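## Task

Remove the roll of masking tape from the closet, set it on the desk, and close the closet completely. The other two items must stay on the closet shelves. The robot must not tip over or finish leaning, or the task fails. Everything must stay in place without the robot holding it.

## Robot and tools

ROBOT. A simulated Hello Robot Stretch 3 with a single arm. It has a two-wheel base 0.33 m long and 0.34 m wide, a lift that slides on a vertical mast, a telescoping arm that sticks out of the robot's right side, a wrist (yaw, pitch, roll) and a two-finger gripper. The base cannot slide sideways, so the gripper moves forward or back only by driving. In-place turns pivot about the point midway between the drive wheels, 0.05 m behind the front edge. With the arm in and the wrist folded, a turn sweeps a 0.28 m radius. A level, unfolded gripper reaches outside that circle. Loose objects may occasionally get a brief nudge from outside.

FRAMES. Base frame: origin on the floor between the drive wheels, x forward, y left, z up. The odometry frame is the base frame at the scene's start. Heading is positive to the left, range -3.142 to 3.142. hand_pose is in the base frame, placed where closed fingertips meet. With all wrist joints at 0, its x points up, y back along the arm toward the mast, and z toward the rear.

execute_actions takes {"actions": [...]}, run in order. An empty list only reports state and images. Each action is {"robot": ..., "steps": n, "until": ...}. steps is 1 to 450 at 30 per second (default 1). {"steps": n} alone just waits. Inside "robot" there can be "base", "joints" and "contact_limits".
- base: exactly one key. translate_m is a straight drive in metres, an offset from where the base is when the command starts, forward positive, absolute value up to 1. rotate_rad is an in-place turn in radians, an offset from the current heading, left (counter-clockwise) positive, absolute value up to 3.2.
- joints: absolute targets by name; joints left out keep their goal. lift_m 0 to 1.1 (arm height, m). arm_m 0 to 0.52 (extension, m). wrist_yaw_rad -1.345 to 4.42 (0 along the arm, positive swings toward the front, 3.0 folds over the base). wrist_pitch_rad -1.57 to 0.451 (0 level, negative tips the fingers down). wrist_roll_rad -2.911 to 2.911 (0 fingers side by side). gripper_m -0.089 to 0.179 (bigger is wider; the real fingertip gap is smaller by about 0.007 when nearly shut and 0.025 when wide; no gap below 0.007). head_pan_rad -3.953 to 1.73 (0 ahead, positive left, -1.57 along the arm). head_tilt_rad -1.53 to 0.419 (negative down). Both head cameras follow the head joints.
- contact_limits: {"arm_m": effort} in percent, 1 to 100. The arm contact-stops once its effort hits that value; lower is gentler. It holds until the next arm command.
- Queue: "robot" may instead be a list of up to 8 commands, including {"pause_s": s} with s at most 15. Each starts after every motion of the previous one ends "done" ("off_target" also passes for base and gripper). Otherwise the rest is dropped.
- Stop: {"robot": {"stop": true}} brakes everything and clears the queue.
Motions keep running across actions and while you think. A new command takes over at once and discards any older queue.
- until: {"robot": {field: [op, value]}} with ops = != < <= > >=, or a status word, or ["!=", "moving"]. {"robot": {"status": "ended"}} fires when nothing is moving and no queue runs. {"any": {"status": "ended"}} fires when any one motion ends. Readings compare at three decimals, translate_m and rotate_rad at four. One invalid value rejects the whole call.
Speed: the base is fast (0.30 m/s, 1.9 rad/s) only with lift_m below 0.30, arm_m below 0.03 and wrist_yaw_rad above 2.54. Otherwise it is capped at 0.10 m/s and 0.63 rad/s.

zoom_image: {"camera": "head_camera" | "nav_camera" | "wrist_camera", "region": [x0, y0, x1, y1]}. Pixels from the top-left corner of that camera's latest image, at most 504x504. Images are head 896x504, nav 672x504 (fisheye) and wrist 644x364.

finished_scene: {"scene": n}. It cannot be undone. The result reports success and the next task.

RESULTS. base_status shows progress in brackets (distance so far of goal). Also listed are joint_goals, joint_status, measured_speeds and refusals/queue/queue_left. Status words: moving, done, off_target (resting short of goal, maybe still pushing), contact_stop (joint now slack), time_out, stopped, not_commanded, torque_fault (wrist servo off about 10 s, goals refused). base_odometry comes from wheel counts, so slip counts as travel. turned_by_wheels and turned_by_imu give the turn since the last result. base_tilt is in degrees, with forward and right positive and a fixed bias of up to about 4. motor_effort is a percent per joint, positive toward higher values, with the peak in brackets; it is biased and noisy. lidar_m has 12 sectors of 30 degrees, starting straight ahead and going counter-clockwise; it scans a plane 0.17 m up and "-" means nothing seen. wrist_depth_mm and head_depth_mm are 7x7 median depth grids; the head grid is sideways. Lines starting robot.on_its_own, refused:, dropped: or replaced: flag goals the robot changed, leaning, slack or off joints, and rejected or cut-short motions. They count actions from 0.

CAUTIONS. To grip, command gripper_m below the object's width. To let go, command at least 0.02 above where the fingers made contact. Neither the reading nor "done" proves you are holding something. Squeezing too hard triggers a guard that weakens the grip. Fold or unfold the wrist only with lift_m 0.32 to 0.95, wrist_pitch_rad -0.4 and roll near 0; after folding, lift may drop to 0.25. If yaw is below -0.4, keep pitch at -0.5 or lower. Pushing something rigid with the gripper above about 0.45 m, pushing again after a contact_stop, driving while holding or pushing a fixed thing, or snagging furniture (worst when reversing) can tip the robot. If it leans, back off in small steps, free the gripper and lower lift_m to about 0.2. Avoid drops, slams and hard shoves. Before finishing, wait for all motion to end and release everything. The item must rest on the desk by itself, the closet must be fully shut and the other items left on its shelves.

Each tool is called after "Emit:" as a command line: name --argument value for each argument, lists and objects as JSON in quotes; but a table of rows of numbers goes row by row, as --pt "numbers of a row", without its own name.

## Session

Emit:
execute_actions --actions '[]'

Scene clock: 0.00 s.
robot.base_odometry: x=+0.000 y=+0.000 heading=+0.000 (m, m, rad; robot's odometry frame)
robot.turned_by_wheels: +0.000 (rad since the last result)
robot.turned_by_imu: +0.000 (rad since the last result)
robot.base_tilt: forward=-1.6 right=+0.0 (deg)
robot.lidar_m: 1.39 1.66 2.15 2.17 2.69 2.34 2.34 2.17 1.44 1.75 1.61 1.39
robot.head_depth_mm: 1313 1296 1292 1284 1274 1268 1265 / 1362 1354 1352 1345 1333 1322 1316 / 1404 1396 1383 1382 1372 1366 1353 / 1454 1442 1434 1422 1417 1404 1398 / 1499 1488 1476 1468 1456 1456 1446 / 1554 1526 1532 1523 1510 1507 1492 / 1604 1594 1581 1565 1567 1552 1548
robot.base_status: not_commanded
robot.joint_positions: lift_m=+0.521 arm_m=+0.001 wrist_yaw_rad=+3.121 wrist_pitch_rad=-0.532 wrist_roll_rad=+0.016 gripper_m=+0.037 head_pan_rad=+0.004 head_tilt_rad=-0.001
robot.joint_goals: lift_m=+0.521 arm_m=+0.001 wrist_yaw_rad=+3.121 wrist_pitch_rad=-0.532 wrist_roll_rad=+0.016 gripper_m=+0.037 head_pan_rad=+0.004 head_tilt_rad=-0.001
robot.joint_status: lift_m=not_commanded arm_m=not_commanded wrist_yaw_rad=not_commanded wrist_pitch_rad=not_commanded wrist_roll_rad=not_commanded gripper_m=not_commanded head_pan_rad=not_commanded head_tilt_rad=not_commanded
robot.measured_speeds: translate_m=+0.000 rotate_rad=+0.000 lift_m=+0.000 arm_m=+0.000 wrist_yaw_rad=+0.000 wrist_pitch_rad=+0.000 wrist_roll_rad=+0.000 head_pan_rad=+0.000 head_tilt_rad=+0.000
robot: refusals=0 queue=idle queue_left=0
robot.motor_effort: left_wheel=+0 right_wheel=+0 lift_m=+27 arm_m=+0 wrist_yaw_rad=-1 wrist_pitch_rad=+9 wrist_roll_rad=+0 gripper_m=+0 head_pan_rad=+0 head_tilt_rad=+3 (%)
robot.hand_pose: x=-0.0169 y=+0.0626 z=+0.5087 quat_wxyz=(+0.195, +0.689, +0.178, +0.675) (m; robot's base frame)
robot.wrist_depth_mm: - - - - - - - / - - - - - - - / - - - - - - - / 919 913 926 943 960 973 989 / 811 787 823 801 806 828 844 / 694 689 - 711 735 718 720 / 623 625 - 639 617 629 642
pictures: head_camera (sideways: a quarter turn clockwise sets it upright), nav_camera (sideways: a quarter turn counterclockwise sets it upright), wrist_camera
Images, in order (width x height): head_camera 896x504, nav_camera 672x504, wrist_camera 644x364.

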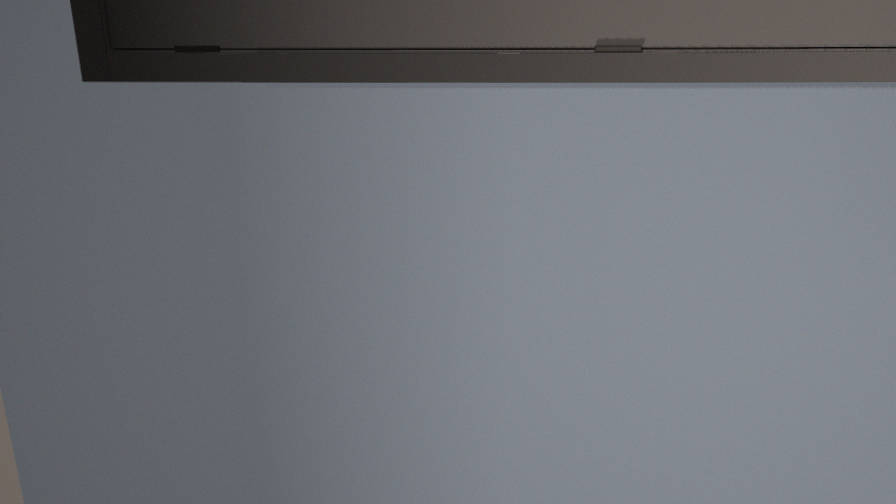

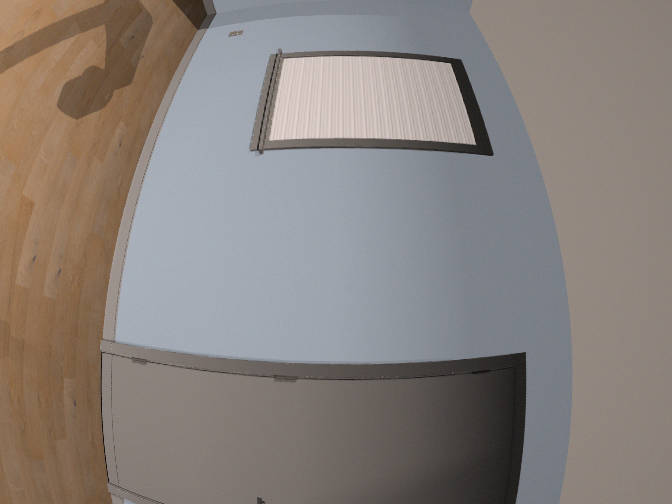

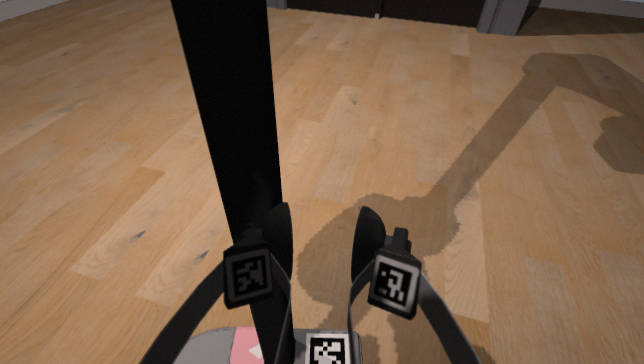

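Emit:
execute_actions --actions '[{"robot":{"joints":{"head_pan_rad":-1.9,"head_tilt_rad":-0.3,"lift_m":0.28}},"steps":200,"until":{"robot":{"status":"ended"}}}]'

Emit:
execute_actions --actions '[{"robot":{"joints":{"head_pan_rad":1.57}},"steps":200,"until":{"robot":{"status":"ended"}}}]'

Scene clock: 5.20 s.
robot.base_odometry: x=+0.000 y=+0.000 heading=+0.000 (m, m, rad; robot's odometry frame)
robot.turned_by_wheels: +0.000 (rad since the last result)
robot.turned_by_imu: -0.001 (rad since the last result)
robot.base_tilt: forward=-1.7 right=+0.0 (deg)
robot.lidar_m: 1.40 1.67 2.15 2.18 2.69 2.34 2.34 2.18 1.44 1.75 1.61 1.39
robot.head_depth_mm: 1661 1755 1827 1922 2007 2015 1563 / 1655 1742 1821 1910 1380 2021 1555 / 1641 1725 1809 1884 1368 1869 1559 / 1642 1717 1810 1853 1369 2019 1559 / 1631 1698 1792 1869 1366 2004 1556 / 1616 1689 1793 1847 1366 2008 1554 / 1618 1681 1780 1853 1364 1998 1553
robot.base_status: not_commanded
robot.joint_positions: lift_m=+0.280 arm_m=+0.001 wrist_yaw_rad=+3.121 wrist_pitch_rad=-0.533 wrist_roll_rad=+0.016 gripper_m=+0.037 head_pan_rad=-1.893 head_tilt_rad=-0.296
robot.joint_goals: lift_m=+0.280 arm_m=+0.001 wrist_yaw_rad=+3.121 wrist_pitch_rad=-0.533 wrist_roll_rad=+0.016 gripper_m=+0.037 head_pan_rad=-1.900 head_tilt_rad=-0.300
robot.joint_status: lift_m=done arm_m=not_commanded wrist_yaw_rad=not_commanded wrist_pitch_rad=not_commanded wrist_roll_rad=not_commanded gripper_m=not_commanded head_pan_rad=done head_tilt_rad=done
robot.measured_speeds: translate_m=+0.000 rotate_rad=+0.000 lift_m=+0.000 arm_m=+0.000 wrist_yaw_rad=+0.000 wrist_pitch_rad=+0.000 wrist_roll_rad=+0.000 head_pan_rad=+0.000 head_tilt_rad=+0.000
robot: refusals=0 queue=done queue_left=0
robot.motor_effort: left_wheel=+0(0) right_wheel=+0(0) lift_m=+16(29) arm_m=+1(0) wrist_yaw_rad=+0(1) wrist_pitch_rad=+9(9) wrist_roll_rad=+0(0) gripper_m=+0(1) head_pan_rad=-4(46) head_tilt_rad=-1(29) (%)
robot.hand_pose: x=-0.0169 y=+0.0625 z=+0.2682 quat_wxyz=(+0.195, +0.689, +0.178, +0.675) (m; robot's base frame)
robot.wrist_depth_mm: - - - - - - - / 876 849 - 892 908 927 946 / 687 684 - 709 723 734 738 / 581 565 566 599 601 595 603 / 490 527 - - 520 514 507 / - - - - 452 449 445 / - - - - 377 401 396
pictures: head_camera (sideways: a quarter turn clockwise sets it upright), nav_camera (sideways: a quarter turn counterclockwise sets it upright), wrist_camera
Images, in order (width x height): head_camera 896x504, nav_camera 672x504, wrist_camera 644x364.

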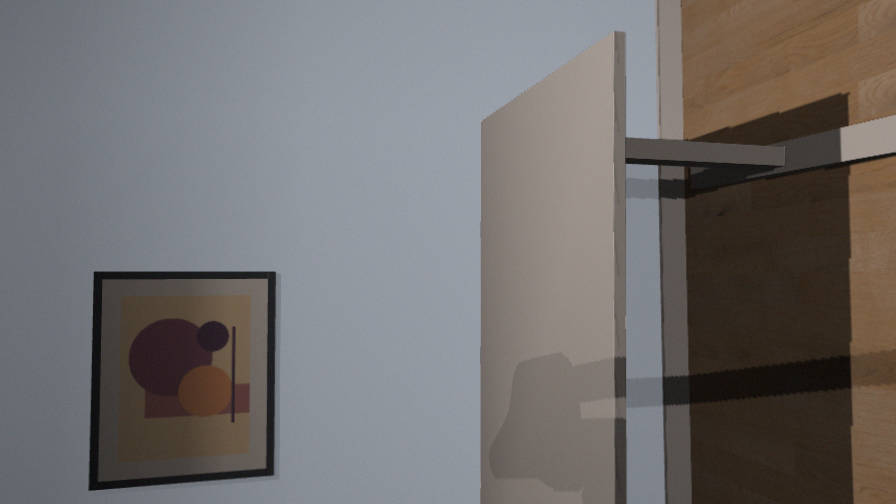

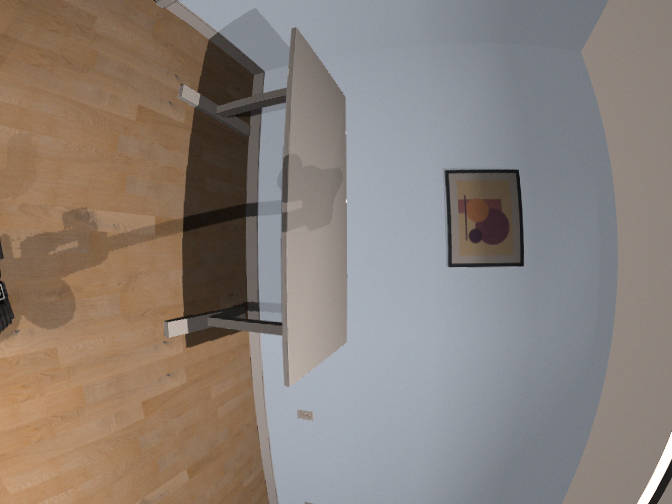

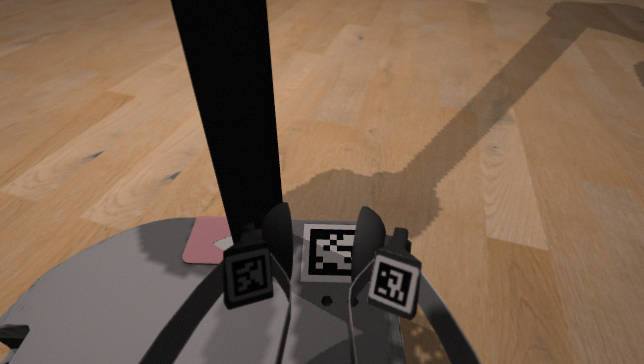

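Scene clock: 7.50 s.
robot.base_odometry: x=+0.000 y=+0.000 heading=+0.000 (m, m, rad; robot's odometry frame)
robot.turned_by_wheels: +0.000 (rad since the last result)
robot.turned_by_imu: -0.001 (rad since the last result)
robot.base_tilt: forward=-1.7 right=+0.0 (deg)
robot.lidar_m: 1.40 1.67 2.15 2.18 2.69 2.34 2.35 2.17 1.44 1.75 1.61 1.39
robot.head_depth_mm: 1821 1913 1995 2106 2197 2016 1558 / 1874 1961 2056 2153 2275 2012 1559 / 1894 1978 2080 2186 2314 2012 1556 / 1944 2024 2124 2233 2385 2009 1559 / 1979 2087 2187 2293 2401 2003 1552 / 2046 2150 2275 3163 2535 2005 1554 / 2808 2945 3137 3326 2803 1996 1559
robot.base_status: not_commanded
robot.joint_positions: lift_m=+0.280 arm_m=+0.001 wrist_yaw_rad=+3.121 wrist_pitch_rad=-0.533 wrist_roll_rad=+0.016 gripper_m=+0.037 head_pan_rad=+1.563 head_tilt_rad=-0.296
robot.joint_goals: lift_m=+0.280 arm_m=+0.001 wrist_yaw_rad=+3.121 wrist_pitch_rad=-0.533 wrist_roll_rad=+0.016 gripper_m=+0.037 head_pan_rad=+1.570 head_tilt_rad=-0.300
robot.joint_status: lift_m=done arm_m=not_commanded wrist_yaw_rad=not_commanded wrist_pitch_rad=not_commanded wrist_roll_rad=not_commanded gripper_m=not_commanded head_pan_rad=done head_tilt_rad=done
robot.measured_speeds: translate_m=+0.000 rotate_rad=+0.000 lift_m=+0.000 arm_m=+0.000 wrist_yaw_rad=+0.000 wrist_pitch_rad=+0.000 wrist_roll_rad=+0.000 head_pan_rad=+0.000 head_tilt_rad=+0.000
robot: refusals=0 queue=done queue_left=0
robot.motor_effort: left_wheel=+0(0) right_wheel=+0(0) lift_m=+16(15) arm_m=+0(0) wrist_yaw_rad=+0(0) wrist_pitch_rad=+9(9) wrist_roll_rad=+0(0) gripper_m=-1(0) head_pan_rad=+4(45) head_tilt_rad=-1(2) (%)
robot.hand_pose: x=-0.0169 y=+0.0625 z=+0.2682 quat_wxyz=(+0.195, +0.689, +0.178, +0.675) (m; robot's base frame)
robot.wrist_depth_mm: - - - - - - - / 870 879 - 904 910 899 919 / 684 690 - 707 725 715 746 / 584 578 586 587 605 594 613 / 487 532 - - 498 517 523 / - - - - 451 443 447 / - - - - 385 395 395
pictures: head_camera (sideways: a quarter turn clockwise sets it upright), nav_camera (sideways: a quarter turn counterclockwise sets it upright), wrist_camera
Images, in order (width x height): head_camera 896x504, nav_camera 672x504, wrist_camera 644x364.

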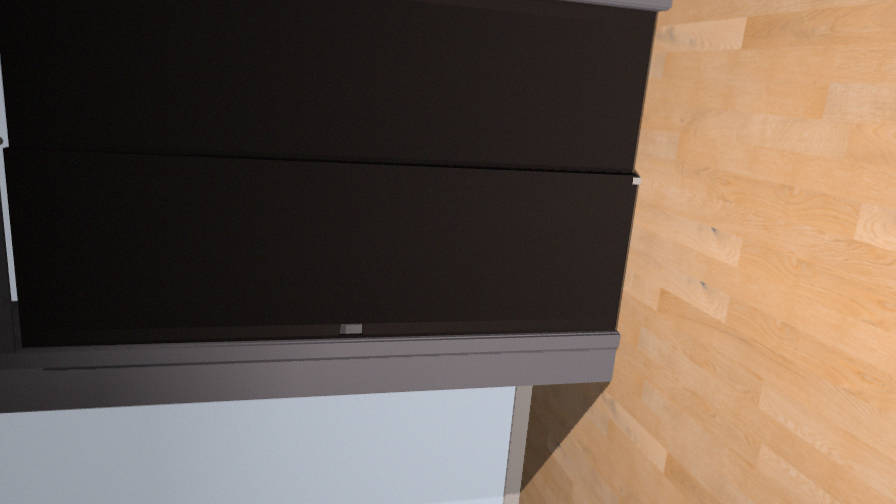

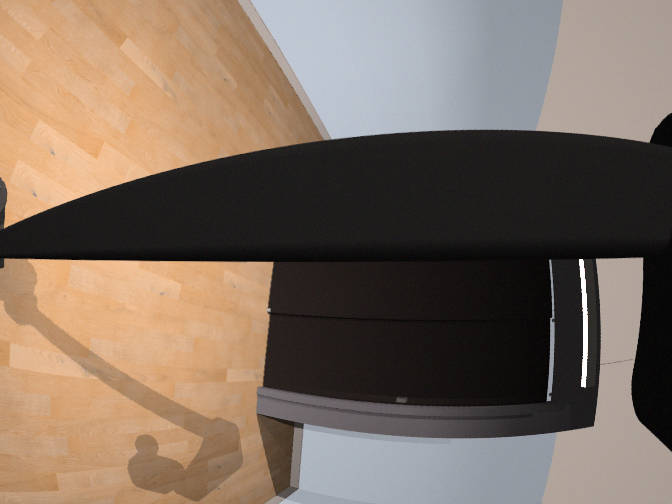

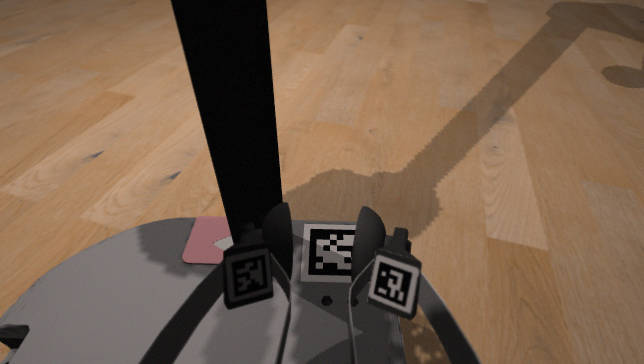

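Emit:
execute_actions --actions '[{"robot":[{"base":{"rotate_rad":1.8},"joints":{"head_pan_rad":-1.57,"head_tilt_rad":-0.4,"wrist_pitch_rad":-0.4}},{"base":{"translate_m":1.0}},{"base":{"translate_m":0.68}},{"base":{"rotate_rad":1.05}},{"joints":{"lift_m":0.945}},{"joints":{"wrist_yaw_rad":0.28,"gripper_m":0.0}},{"joints":{"wrist_pitch_rad":0,"arm_m":0.08}}],"steps":450,"until":{"robot":{"status":"ended"}}},{"steps":450,"until":{"robot":{"status":"ended"}}}]'

Scene clock: 33.57 s.
robot.base_odometry: x=-0.382 y=+1.636 heading=+2.850 (m, m, rad; robot's odometry frame)
robot.turned_by_wheels: +2.850 (rad since the last result)
robot.turned_by_imu: +2.833 (rad since the last result)
robot.base_tilt: forward=-1.7 right=-0.1 (deg)
robot.lidar_m: 1.54 1.59 2.14 2.92 3.19 2.32 2.22 1.06 0.71 0.66 0.68 1.61
robot.head_depth_mm: 558 596 637 688 735 - - / 558 594 636 686 733 - - / 557 592 634 684 739 - - / 555 592 633 679 720 - - / 554 591 633 676 710 790 860 / 534 566 603 646 705 770 851 / 535 572 613 660 712 777 850
robot.base_status: done (rotate_rad +1.0499 of +1.0500)
robot.joint_positions: lift_m=+0.945 arm_m=+0.080 wrist_yaw_rad=+0.281 wrist_pitch_rad=-0.025 wrist_roll_rad=+0.016 gripper_m=+0.000 head_pan_rad=-1.563 head_tilt_rad=-0.396
robot.joint_goals: lift_m=+0.945 arm_m=+0.080 wrist_yaw_rad=+0.280 wrist_pitch_rad=+0.000 wrist_roll_rad=+0.016 gripper_m=+0.000 head_pan_rad=-1.570 head_tilt_rad=-0.400
robot.joint_status: lift_m=done arm_m=done wrist_yaw_rad=done wrist_pitch_rad=done wrist_roll_rad=not_commanded gripper_m=done head_pan_rad=done head_tilt_rad=done
robot.measured_speeds: translate_m=+0.000 rotate_rad=+0.000 lift_m=+0.000 arm_m=+0.000 wrist_yaw_rad=+0.000 wrist_pitch_rad=+0.000 wrist_roll_rad=+0.000 head_pan_rad=+0.000 head_tilt_rad=+0.000
robot: refusals=0 queue=done queue_left=0
robot.motor_effort: left_wheel=-3(15) right_wheel=+2(7) lift_m=+38(37) arm_m=+3(1) wrist_yaw_rad=-1(0) wrist_pitch_rad=+14(15) wrist_roll_rad=+0(0) gripper_m=-2(79) head_pan_rad=-4(44) head_tilt_rad=-2(13) (%)
robot.hand_pose: x=+0.0494 y=-0.4702 z=+1.0528 quat_wxyz=(+0.696, +0.109, -0.704, +0.089) (m; robot's base frame)
robot.wrist_depth_mm: - - 364 333 328 312 287 / - - 371 348 338 314 299 / - - 384 358 346 325 303 / - - 406 375 361 333 316 / - - 425 - 371 347 323 / - - 442 - 382 359 333 / - - 452 419 406 367 347
pictures: head_camera (sideways: a quarter turn clockwise sets it upright), nav_camera (sideways: a quarter turn counterclockwise sets it upright), wrist_camera
Images, in order (width x height): head_camera 896x504, nav_camera 672x504, wrist_camera 644x364.

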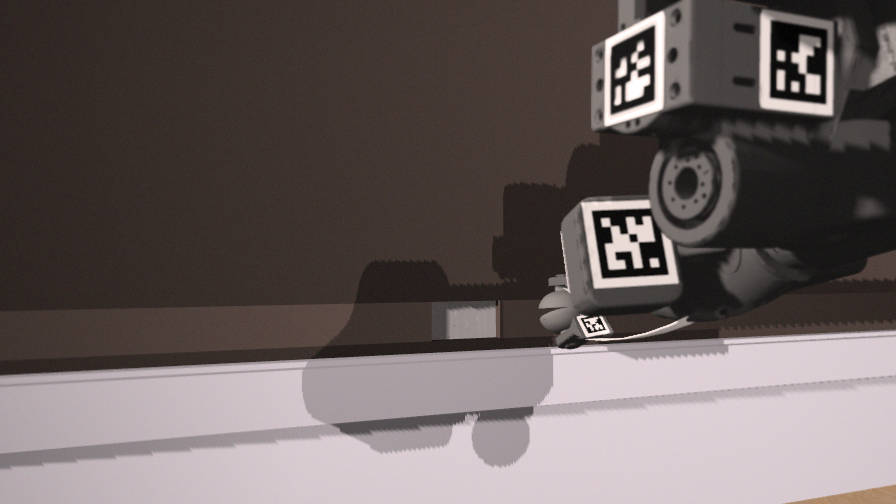

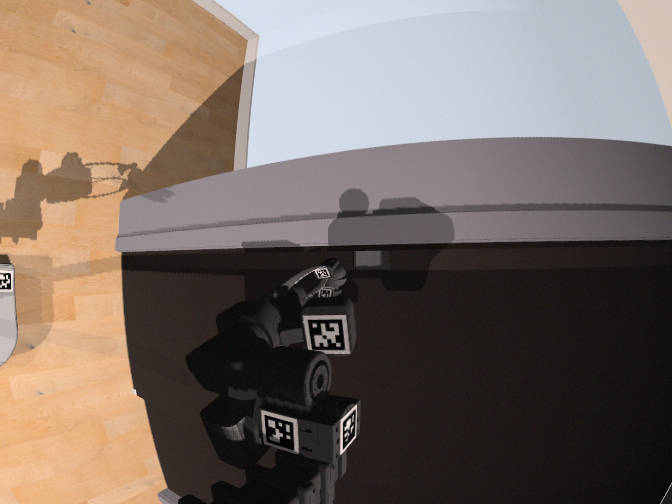

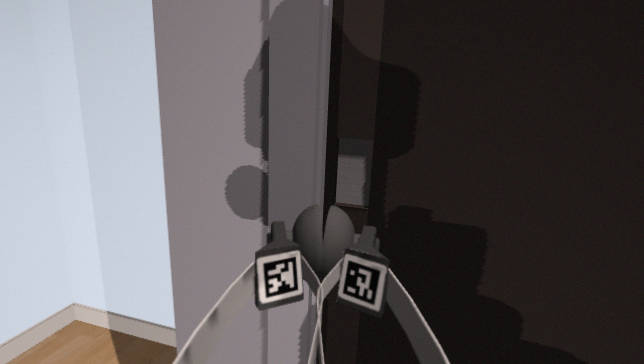

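Emit:
execute_actions --actions '[{"robot":{"base":{"translate_m":0.013},"joints":{"lift_m":0.93}},"steps":100,"until":{"robot":{"status":"ended"}}},{"robot":{"joints":{"arm_m":0.35},"contact_limits":{"arm_m":10}},"steps":250,"until":{"robot":{"status":"ended"}}}]'

Scene clock: 37.37 s.
robot.base_odometry: x=-0.394 y=+1.640 heading=+2.850 (m, m, rad; robot's odometry frame)
robot.turned_by_wheels: +0.000 (rad since the last result)
robot.turned_by_imu: -0.013 (rad since the last result)
robot.base_tilt: forward=-1.7 right=-0.1 (deg)
robot.lidar_m: 1.53 1.57 2.10 2.92 3.30 2.34 2.23 1.08 0.72 0.66 0.68 1.61
robot.head_depth_mm: 564 601 644 692 - 839 898 / 561 599 642 677 - 815 894 / 561 597 640 673 - 812 892 / 557 596 637 670 - 809 882 / 556 593 633 674 733 792 859 / 531 566 601 646 704 770 852 / 534 572 610 657 711 772 847
robot.base_status: done (translate_m +0.0130 of +0.0130)
robot.joint_positions: lift_m=+0.930 arm_m=+0.281 wrist_yaw_rad=+0.287 wrist_pitch_rad=-0.030 wrist_roll_rad=+0.016 gripper_m=+0.000 head_pan_rad=-1.563 head_tilt_rad=-0.397
robot.joint_goals: lift_m=+0.930 arm_m=+0.281 wrist_yaw_rad=+0.280 wrist_pitch_rad=+0.000 wrist_roll_rad=+0.016 gripper_m=+0.000 head_pan_rad=-1.570 head_tilt_rad=-0.400
robot.joint_status: lift_m=done arm_m=contact_stop wrist_yaw_rad=done wrist_pitch_rad=done wrist_roll_rad=not_commanded gripper_m=done head_pan_rad=done head_tilt_rad=done
robot.measured_speeds: translate_m=-0.001 rotate_rad=+0.005 lift_m=+0.000 arm_m=+0.008 wrist_yaw_rad=+0.330 wrist_pitch_rad=+0.000 wrist_roll_rad=+0.000 head_pan_rad=+0.000 head_tilt_rad=-0.024
robot: refusals=0 queue=dropped queue_left=0
robot.on_its_own: arm_m is slack since a contact_stop, until your next command for it (your +0.350 is given up)
robot.motor_effort: left_wheel=-1(14) right_wheel=+0(6) lift_m=+16(38) arm_m=+6(9) wrist_yaw_rad=-14(14) wrist_pitch_rad=+17(21) wrist_roll_rad=+0(0) gripper_m=-2(2) head_pan_rad=-3(3) head_tilt_rad=-2(2) (%)
robot.contact_limits: arm_m 10 (drawing in: default 18, maximum 30; extending or still: default 26, maximum 42)
robot.hand_pose: x=+0.0509 y=-0.6710 z=+1.0375 quat_wxyz=(+0.696, +0.113, -0.704, +0.090) (m; robot's base frame)
robot.wrist_depth_mm: 176 149 164 159 148 139 131 / 183 155 171 164 153 144 134 / 194 161 177 170 157 148 139 / 201 169 184 188 164 152 143 / 212 177 187 - 170 158 146 / 226 184 179 - 174 163 152 / 237 194 208 197 181 169 157
pictures: head_camera (sideways: a quarter turn clockwise sets it upright), nav_camera (sideways: a quarter turn counterclockwise sets it upright), wrist_camera
Images, in order (width x height): head_camera 896x504, nav_camera 672x504, wrist_camera 644x364.

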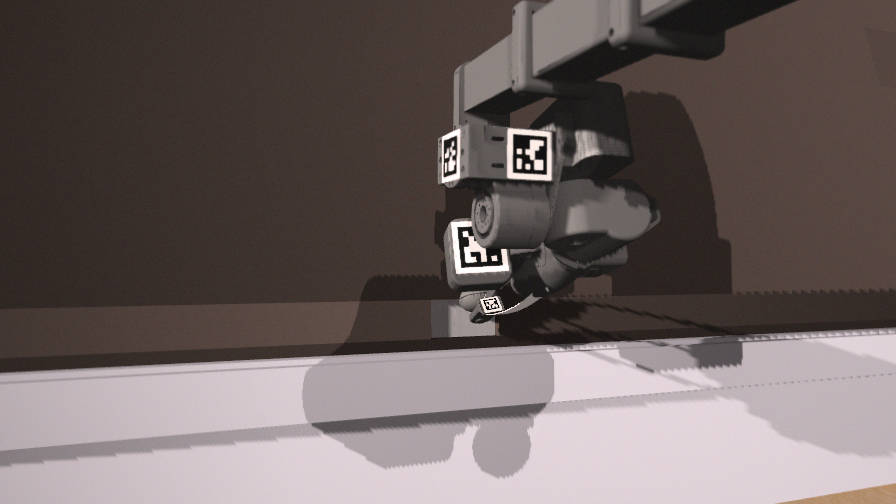

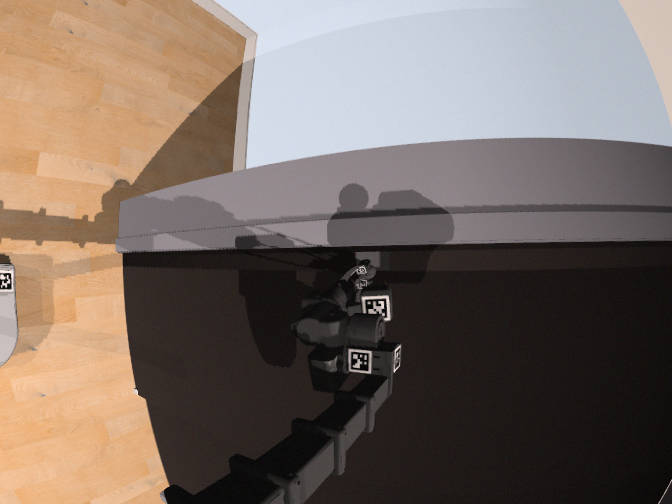

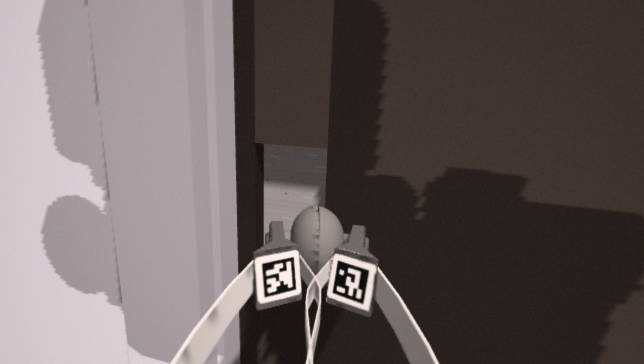

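Need ~1.3 cm forward; rotate +0.02.

Emit:
execute_actions --actions '[{"robot":[{"joints":{"arm_m":0.26}},{"base":{"rotate_rad":0.022}}],"steps":150,"until":{"robot":{"status":"ended"}}},{"robot":{"joints":{"arm_m":0.33},"contact_limits":{"arm_m":10}},"steps":150,"until":{"robot":{"status":"ended"}}},{"robot":{"base":{"translate_m":-0.17}},"steps":200,"until":{"robot":{"status":"ended"}}},{"robot":{"joints":{"arm_m":0.15}},"steps":200,"until":{"robot":{"status":"ended"}}}]'

Scene clock: 45.07 s.
robot.base_odometry: x=-0.230 y=+1.595 heading=+2.872 (m, m, rad; robot's odometry frame)
robot.turned_by_wheels: +0.022 (rad since the last result)
robot.turned_by_imu: +0.011 (rad since the last result)
robot.base_tilt: forward=-1.6 right=+0.0 (deg)
robot.lidar_m: 1.70 1.76 2.36 2.89 2.98 2.16 2.06 1.07 0.72 0.68 0.71 1.78
robot.head_depth_mm: 562 599 640 690 729 - 908 / 560 598 640 688 - - 900 / 560 597 638 687 725 - 900 / 558 595 637 684 - - 895 / 558 594 642 697 1408 835 923 / 1146 1259 1307 1280 1469 1403 1402 / 1034 1105 1056 1051 801 800 859
robot.base_status: done (translate_m -0.1700 of -0.1700)
robot.joint_positions: lift_m=+0.930 arm_m=+0.150 wrist_yaw_rad=+0.281 wrist_pitch_rad=-0.024 wrist_roll_rad=+0.016 gripper_m=+0.000 head_pan_rad=-1.564 head_tilt_rad=-0.397
robot.joint_goals: lift_m=+0.930 arm_m=+0.150 wrist_yaw_rad=+0.280 wrist_pitch_rad=+0.000 wrist_roll_rad=+0.016 gripper_m=+0.000 head_pan_rad=-1.570 head_tilt_rad=-0.400
robot.joint_status: lift_m=done arm_m=done wrist_yaw_rad=done wrist_pitch_rad=done wrist_roll_rad=not_commanded gripper_m=done head_pan_rad=done head_tilt_rad=done
robot.measured_speeds: translate_m=+0.000 rotate_rad=+0.000 lift_m=+0.000 arm_m=+0.000 wrist_yaw_rad=+0.000 wrist_pitch_rad=+0.000 wrist_roll_rad=+0.000 head_pan_rad=+0.000 head_tilt_rad=+0.000
robot: refusals=0 queue=done queue_left=0
robot.motor_effort: left_wheel=-1(14) right_wheel=+0(16) lift_m=+16(16) arm_m=-3(9) wrist_yaw_rad=+0(44) wrist_pitch_rad=+14(19) wrist_roll_rad=+0(0) gripper_m=-3(5) head_pan_rad=-3(4) head_tilt_rad=-1(1) (%)
robot.hand_pose: x=+0.0494 y=-0.5409 z=+1.0389 quat_wxyz=(+0.696, +0.108, -0.704, +0.089) (m; robot's base frame)
robot.wrist_depth_mm: 340 315 608 290 268 250 234 / 355 324 653 296 275 256 240 / 375 338 658 314 284 262 248 / 395 353 673 324 292 276 255 / 416 362 676 - 300 280 262 / 436 385 457 - 310 291 269 / 464 392 835 354 330 300 279
pictures: head_camera (sideways: a quarter turn clockwise sets it upright), nav_camera (sideways: a quarter turn counterclockwise sets it upright), wrist_camera
replaced: robot.arm_m: its motion had ended contact_stop
Images, in order (width x height): head_camera 896x504, nav_camera 672x504, wrist_camera 644x364.

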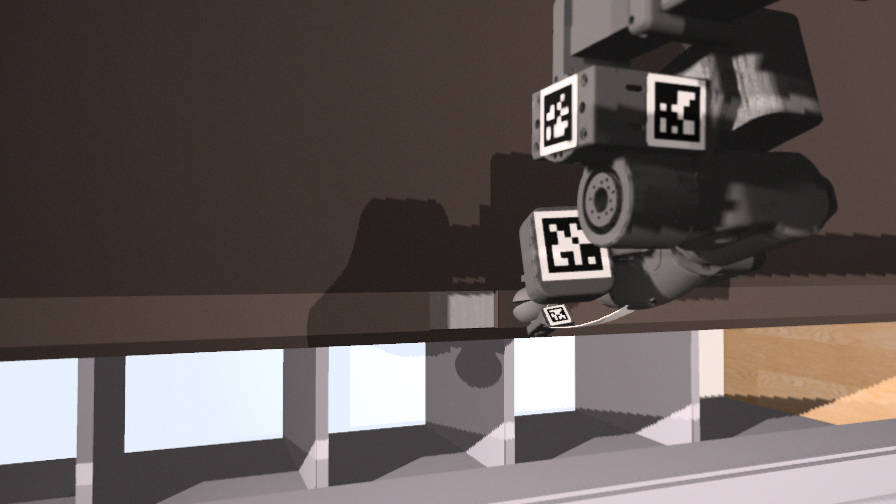

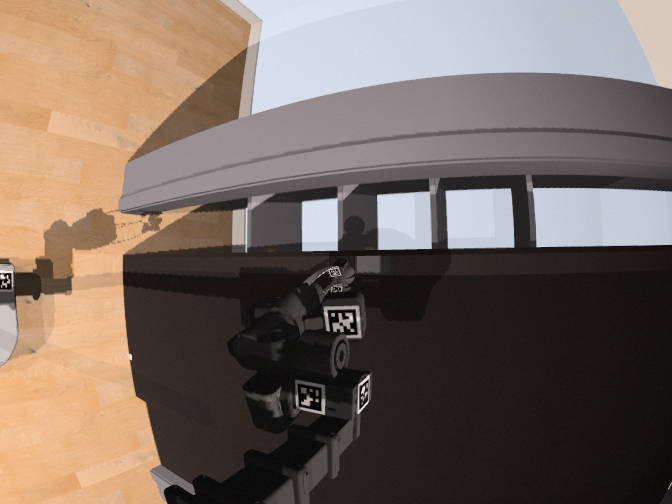

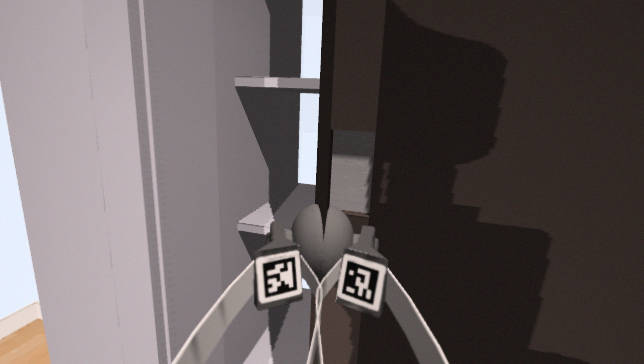

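Emit:
execute_actions --actions '[{"robot":[{"base":{"translate_m":0.19},"joints":{"lift_m":0.3,"wrist_yaw_rad":0,"head_pan_rad":-1.85,"head_tilt_rad":-0.45}},{"joints":{"arm_m":0.36},"contact_limits":{"arm_m":12}}],"steps":450,"until":{"robot":{"status":"ended"}}}]'

Scene clock: 54.70 s.
robot.base_odometry: x=-0.413 y=+1.645 heading=+2.872 (m, m, rad; robot's odometry frame)
robot.turned_by_wheels: +0.000 (rad since the last result)
robot.turned_by_imu: -0.002 (rad since the last result)
robot.base_tilt: forward=-1.8 right=+0.0 (deg)
robot.lidar_m: 1.51 1.56 2.10 2.93 3.27 2.35 2.25 1.06 0.71 0.66 0.69 1.58
robot.head_depth_mm: 636 688 748 822 911 1019 1163 / 615 664 721 788 871 972 1097 / 597 642 695 759 833 926 1039 / 578 621 671 729 799 882 982 / 562 601 652 718 791 882 997 / 1132 1232 1330 1219 1429 1577 1367 / 1111 1205 1294 1216 1370 805 836
robot.base_status: done (translate_m +0.1900 of +0.1900)
robot.joint_positions: lift_m=+0.300 arm_m=+0.360 wrist_yaw_rad=+0.001 wrist_pitch_rad=-0.023 wrist_roll_rad=+0.016 gripper_m=+0.000 head_pan_rad=-1.843 head_tilt_rad=-0.444
robot.joint_goals: lift_m=+0.300 arm_m=+0.360 wrist_yaw_rad=+0.000 wrist_pitch_rad=+0.000 wrist_roll_rad=+0.016 gripper_m=+0.000 head_pan_rad=-1.850 head_tilt_rad=-0.450
robot.joint_status: lift_m=done arm_m=done wrist_yaw_rad=done wrist_pitch_rad=done wrist_roll_rad=not_commanded gripper_m=done head_pan_rad=done head_tilt_rad=done
robot.measured_speeds: translate_m=+0.000 rotate_rad=+0.000 lift_m=+0.000 arm_m=+0.000 wrist_yaw_rad=+0.000 wrist_pitch_rad=+0.000 wrist_roll_rad=+0.000 head_pan_rad=+0.000 head_tilt_rad=+0.000
robot: refusals=0 queue=done queue_left=0
robot.motor_effort: left_wheel=-2(4) right_wheel=+1(4) lift_m=+16(15) arm_m=+3(5) wrist_yaw_rad=-1(3) wrist_pitch_rad=+14(14) wrist_roll_rad=+0(0) gripper_m=-3(3) head_pan_rad=-4(30) head_tilt_rad=-3(13) (%)
robot.contact_limits: arm_m 12 (drawing in: default 18, maximum 30; extending or still: default 26, maximum 42)
robot.hand_pose: x=-0.0213 y=-0.7603 z=+0.4091 quat_wxyz=(+0.702, +0.009, -0.712, -0.008) (m; robot's base frame)
robot.wrist_depth_mm: 130 351 702 737 740 749 85 / 131 354 715 759 763 765 84 / 133 354 565 692 457 465 83 / 134 366 749 805 843 821 83 / 135 186 767 - 873 122 86 / 137 188 596 - 870 122 90 / 137 190 653 682 689 119 93
pictures: head_camera (sideways: a quarter turn clockwise sets it upright), nav_camera (sideways: a quarter turn counterclockwise sets it upright), wrist_camera
Images, in order (width x height): head_camera 896x504, nav_camera 672x504, wrist_camera 644x364.

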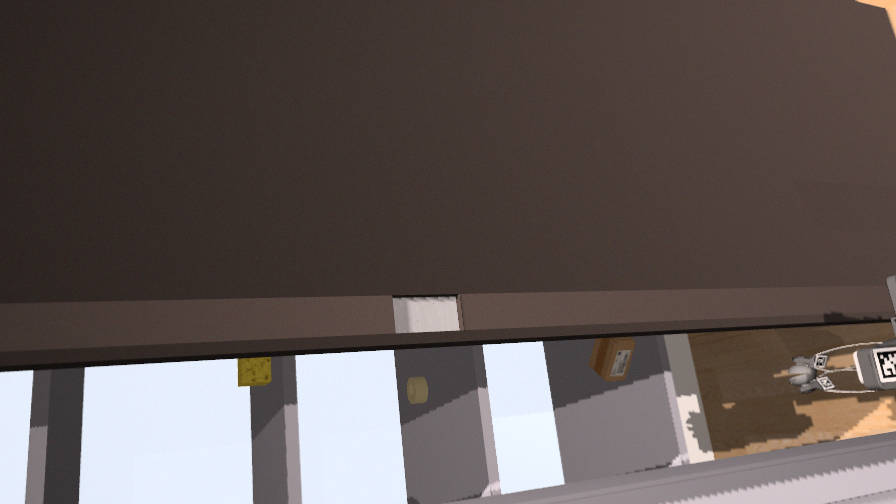

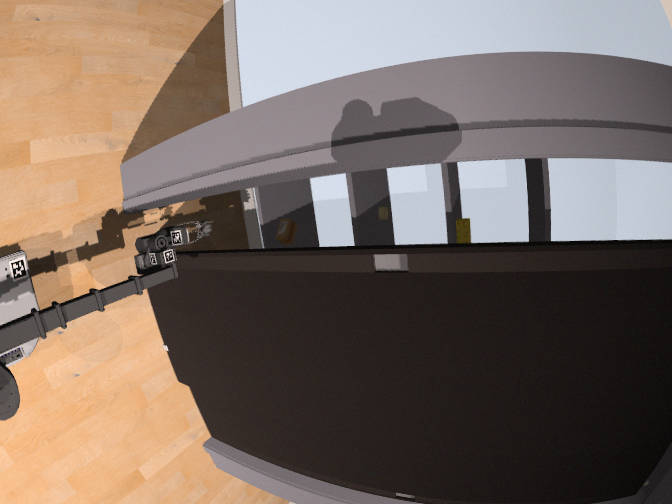

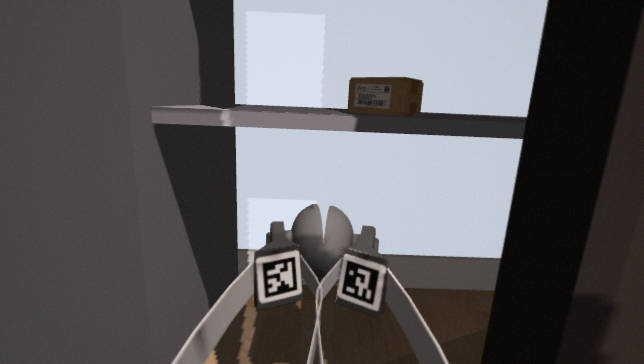

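Emit:
execute_actions --actions '[{"robot":[{"base":{"translate_m":-0.38}},{"base":{"translate_m":0.015}},{"joints":{"arm_m":0.0}},{"base":{"rotate_rad":-0.69},"joints":{"lift_m":0.76,"gripper_m":0.12,"head_pan_rad":-1.57}},{"base":{"translate_m":0.41}},{"base":{"rotate_rad":0.69}},{"joints":{"arm_m":0.25}}],"steps":450,"until":{"robot":{"status":"ended"}}},{"steps":450,"until":{"robot":{"status":"ended"}}}]'

Scene clock: 81.43 s.
robot.base_odometry: x=-0.297 y=+1.884 heading=+2.872 (m, m, rad; robot's odometry frame)
robot.turned_by_wheels: +0.000 (rad since the last result)
robot.turned_by_imu: -0.006 (rad since the last result)
robot.base_tilt: forward=-1.7 right=+0.0 (deg)
robot.lidar_m: 1.57 1.62 2.17 3.61 3.16 2.30 2.20 0.62 0.58 0.49 0.41 1.59
robot.head_depth_mm: 902 1027 936 1147 1273 1102 1367 / 905 1021 930 1145 1272 1227 1302 / 913 1023 787 1142 914 - 1299 / 913 1020 926 1138 912 1061 1312 / 920 1016 920 1139 1266 1095 1328 / 910 998 898 1006 822 593 590 / 385 383 381 391 423 459 508
robot.base_status: done (rotate_rad +0.6899 of +0.6900)
robot.joint_positions: lift_m=+0.760 arm_m=+0.250 wrist_yaw_rad=+0.000 wrist_pitch_rad=-0.023 wrist_roll_rad=+0.016 gripper_m=+0.120 head_pan_rad=-1.577 head_tilt_rad=-0.445
robot.joint_goals: lift_m=+0.760 arm_m=+0.250 wrist_yaw_rad=+0.000 wrist_pitch_rad=+0.000 wrist_roll_rad=+0.016 gripper_m=+0.120 head_pan_rad=-1.570 head_tilt_rad=-0.450
robot.joint_status: lift_m=done arm_m=done wrist_yaw_rad=done wrist_pitch_rad=done wrist_roll_rad=not_commanded gripper_m=done head_pan_rad=done head_tilt_rad=done
robot.measured_speeds: translate_m=+0.000 rotate_rad=+0.000 lift_m=+0.000 arm_m=+0.000 wrist_yaw_rad=+0.000 wrist_pitch_rad=+0.000 wrist_roll_rad=+0.000 head_pan_rad=+0.000 head_tilt_rad=+0.000
robot: refusals=0 queue=done queue_left=0
robot.motor_effort: left_wheel=-4(22) right_wheel=+2(21) lift_m=+38(43) arm_m=+4(1) wrist_yaw_rad=-1(43) wrist_pitch_rad=+13(14) wrist_roll_rad=+0(0) gripper_m=+0(80) head_pan_rad=+4(28) head_tilt_rad=-3(2) (%)
robot.hand_pose: x=-0.0214 y=-0.6503 z=+0.8683 quat_wxyz=(+0.702, +0.008, -0.712, -0.008) (m; robot's base frame)
robot.wrist_depth_mm: 304 437 591 605 601 600 605 / 311 444 620 621 617 615 614 / 318 448 633 639 657 660 654 / 297 360 376 393 418 442 471 / 265 263 275 264 265 280 268 / 317 - 737 722 720 716 721 / 304 468 687 684 700 676 721
pictures: head_camera (sideways: a quarter turn clockwise sets it upright), nav_camera (sideways: a quarter turn counterclockwise sets it upright), wrist_camera
Images, in order (width x height): head_camera 896x504, nav_camera 672x504, wrist_camera 644x364.

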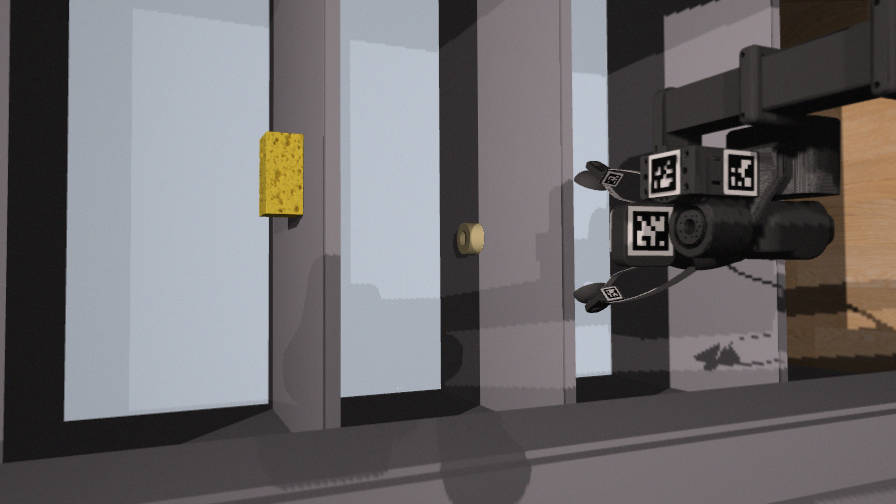

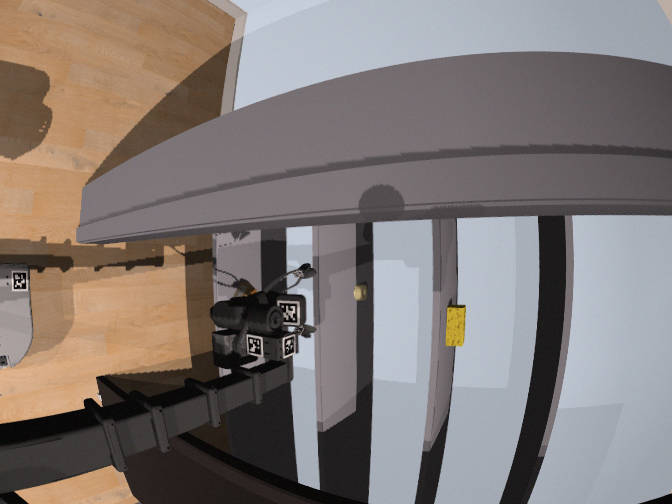

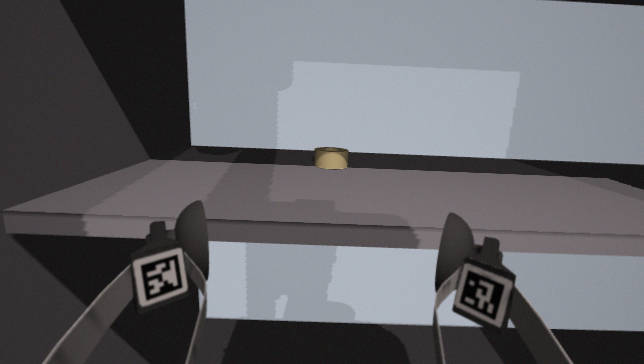

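Emit:
execute_actions --actions '[{"robot":[{"joints":{"lift_m":0.775}},{"joints":{"arm_m":0.52}}],"steps":300,"until":{"robot":{"status":"ended"}}}]'

Scene clock: 86.07 s.
robot.base_odometry: x=-0.297 y=+1.884 heading=+2.872 (m, m, rad; robot's odometry frame)
robot.turned_by_wheels: +0.000 (rad since the last result)
robot.turned_by_imu: -0.012 (rad since the last result)
robot.base_tilt: forward=-1.6 right=+0.1 (deg)
robot.lidar_m: 1.57 1.61 2.15 3.17 3.21 2.30 2.20 0.63 0.58 0.52 0.41 1.57
robot.head_depth_mm: 934 1034 1081 1138 1265 1137 - / 937 1032 1073 1138 905 - 1333 / 942 1024 790 1159 1315 1091 1331 / 950 1020 1066 1157 1307 1059 1327 / 947 1016 1060 1129 1259 1092 1325 / 942 1001 894 1038 856 993 623 / 408 403 400 397 422 460 505
robot.base_status: done (rotate_rad +0.6900 of +0.6900)
robot.joint_positions: lift_m=+0.775 arm_m=+0.520 wrist_yaw_rad=+0.000 wrist_pitch_rad=-0.007 wrist_roll_rad=+0.017 gripper_m=+0.120 head_pan_rad=-1.576 head_tilt_rad=-0.448
robot.joint_goals: lift_m=+0.775 arm_m=+0.520 wrist_yaw_rad=+0.000 wrist_pitch_rad=+0.000 wrist_roll_rad=+0.017 gripper_m=+0.120 head_pan_rad=-1.570 head_tilt_rad=-0.450
robot.joint_status: lift_m=done arm_m=done wrist_yaw_rad=done wrist_pitch_rad=done wrist_roll_rad=not_commanded gripper_m=done head_pan_rad=done head_tilt_rad=done
robot.measured_speeds: translate_m=+0.000 rotate_rad=+0.000 lift_m=+0.000 arm_m=+0.000 wrist_yaw_rad=+0.000 wrist_pitch_rad=+0.000 wrist_roll_rad=+0.000 head_pan_rad=+0.000 head_tilt_rad=+0.000
robot: refusals=0 queue=done queue_left=0
robot.motor_effort: left_wheel=+2(19) right_wheel=+0(14) lift_m=+27(40) arm_m=+3(15) wrist_yaw_rad=+1(11) wrist_pitch_rad=+4(59) wrist_roll_rad=+0(1) gripper_m=+0(0) head_pan_rad=+3(4) head_tilt_rad=+0(3) (%)
robot.hand_pose: x=-0.0215 y=-0.9208 z=+0.8879 quat_wxyz=(+0.701, +0.003, -0.713, -0.003) (m; robot's base frame)
robot.wrist_depth_mm: 330 352 355 361 357 357 363 / 337 363 368 364 367 376 378 / 340 377 374 387 394 384 387 / 340 391 393 396 398 401 404 / 270 285 289 243 308 319 325 / 196 - 204 209 210 235 223 / - 155 159 161 164 160 170
pictures: head_camera (sideways: a quarter turn clockwise sets it upright), nav_camera (sideways: a quarter turn counterclockwise sets it upright), wrist_camera
Images, in order (width x height): head_camera 896x504, nav_camera 672x504, wrist_camera 644x364.

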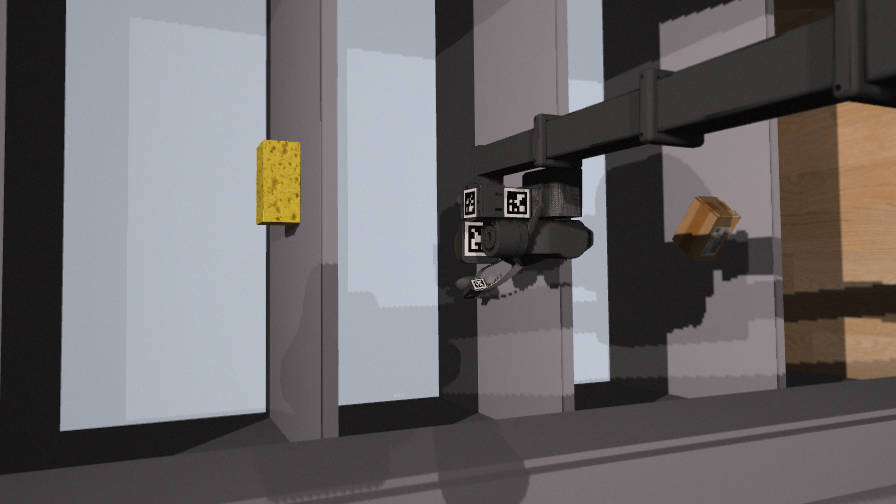

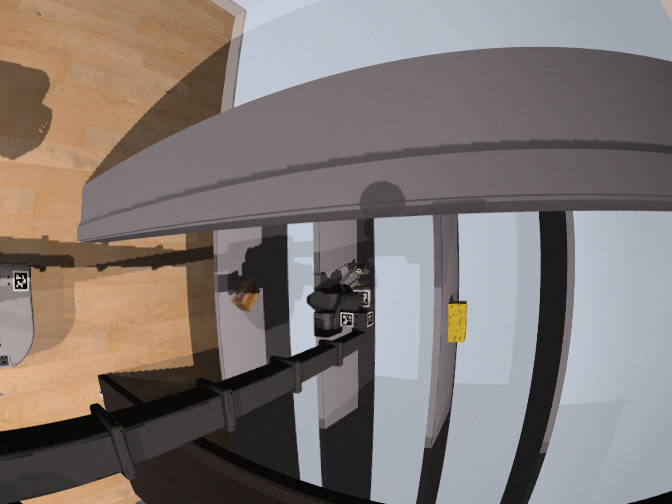

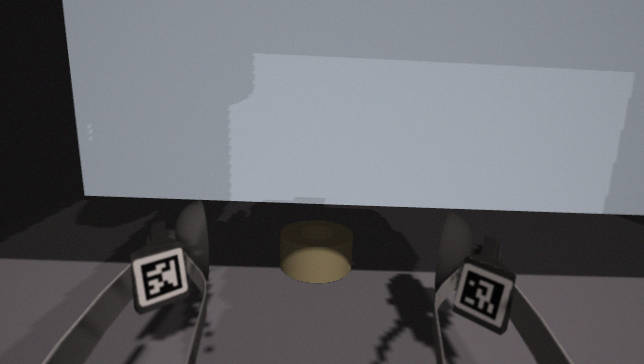

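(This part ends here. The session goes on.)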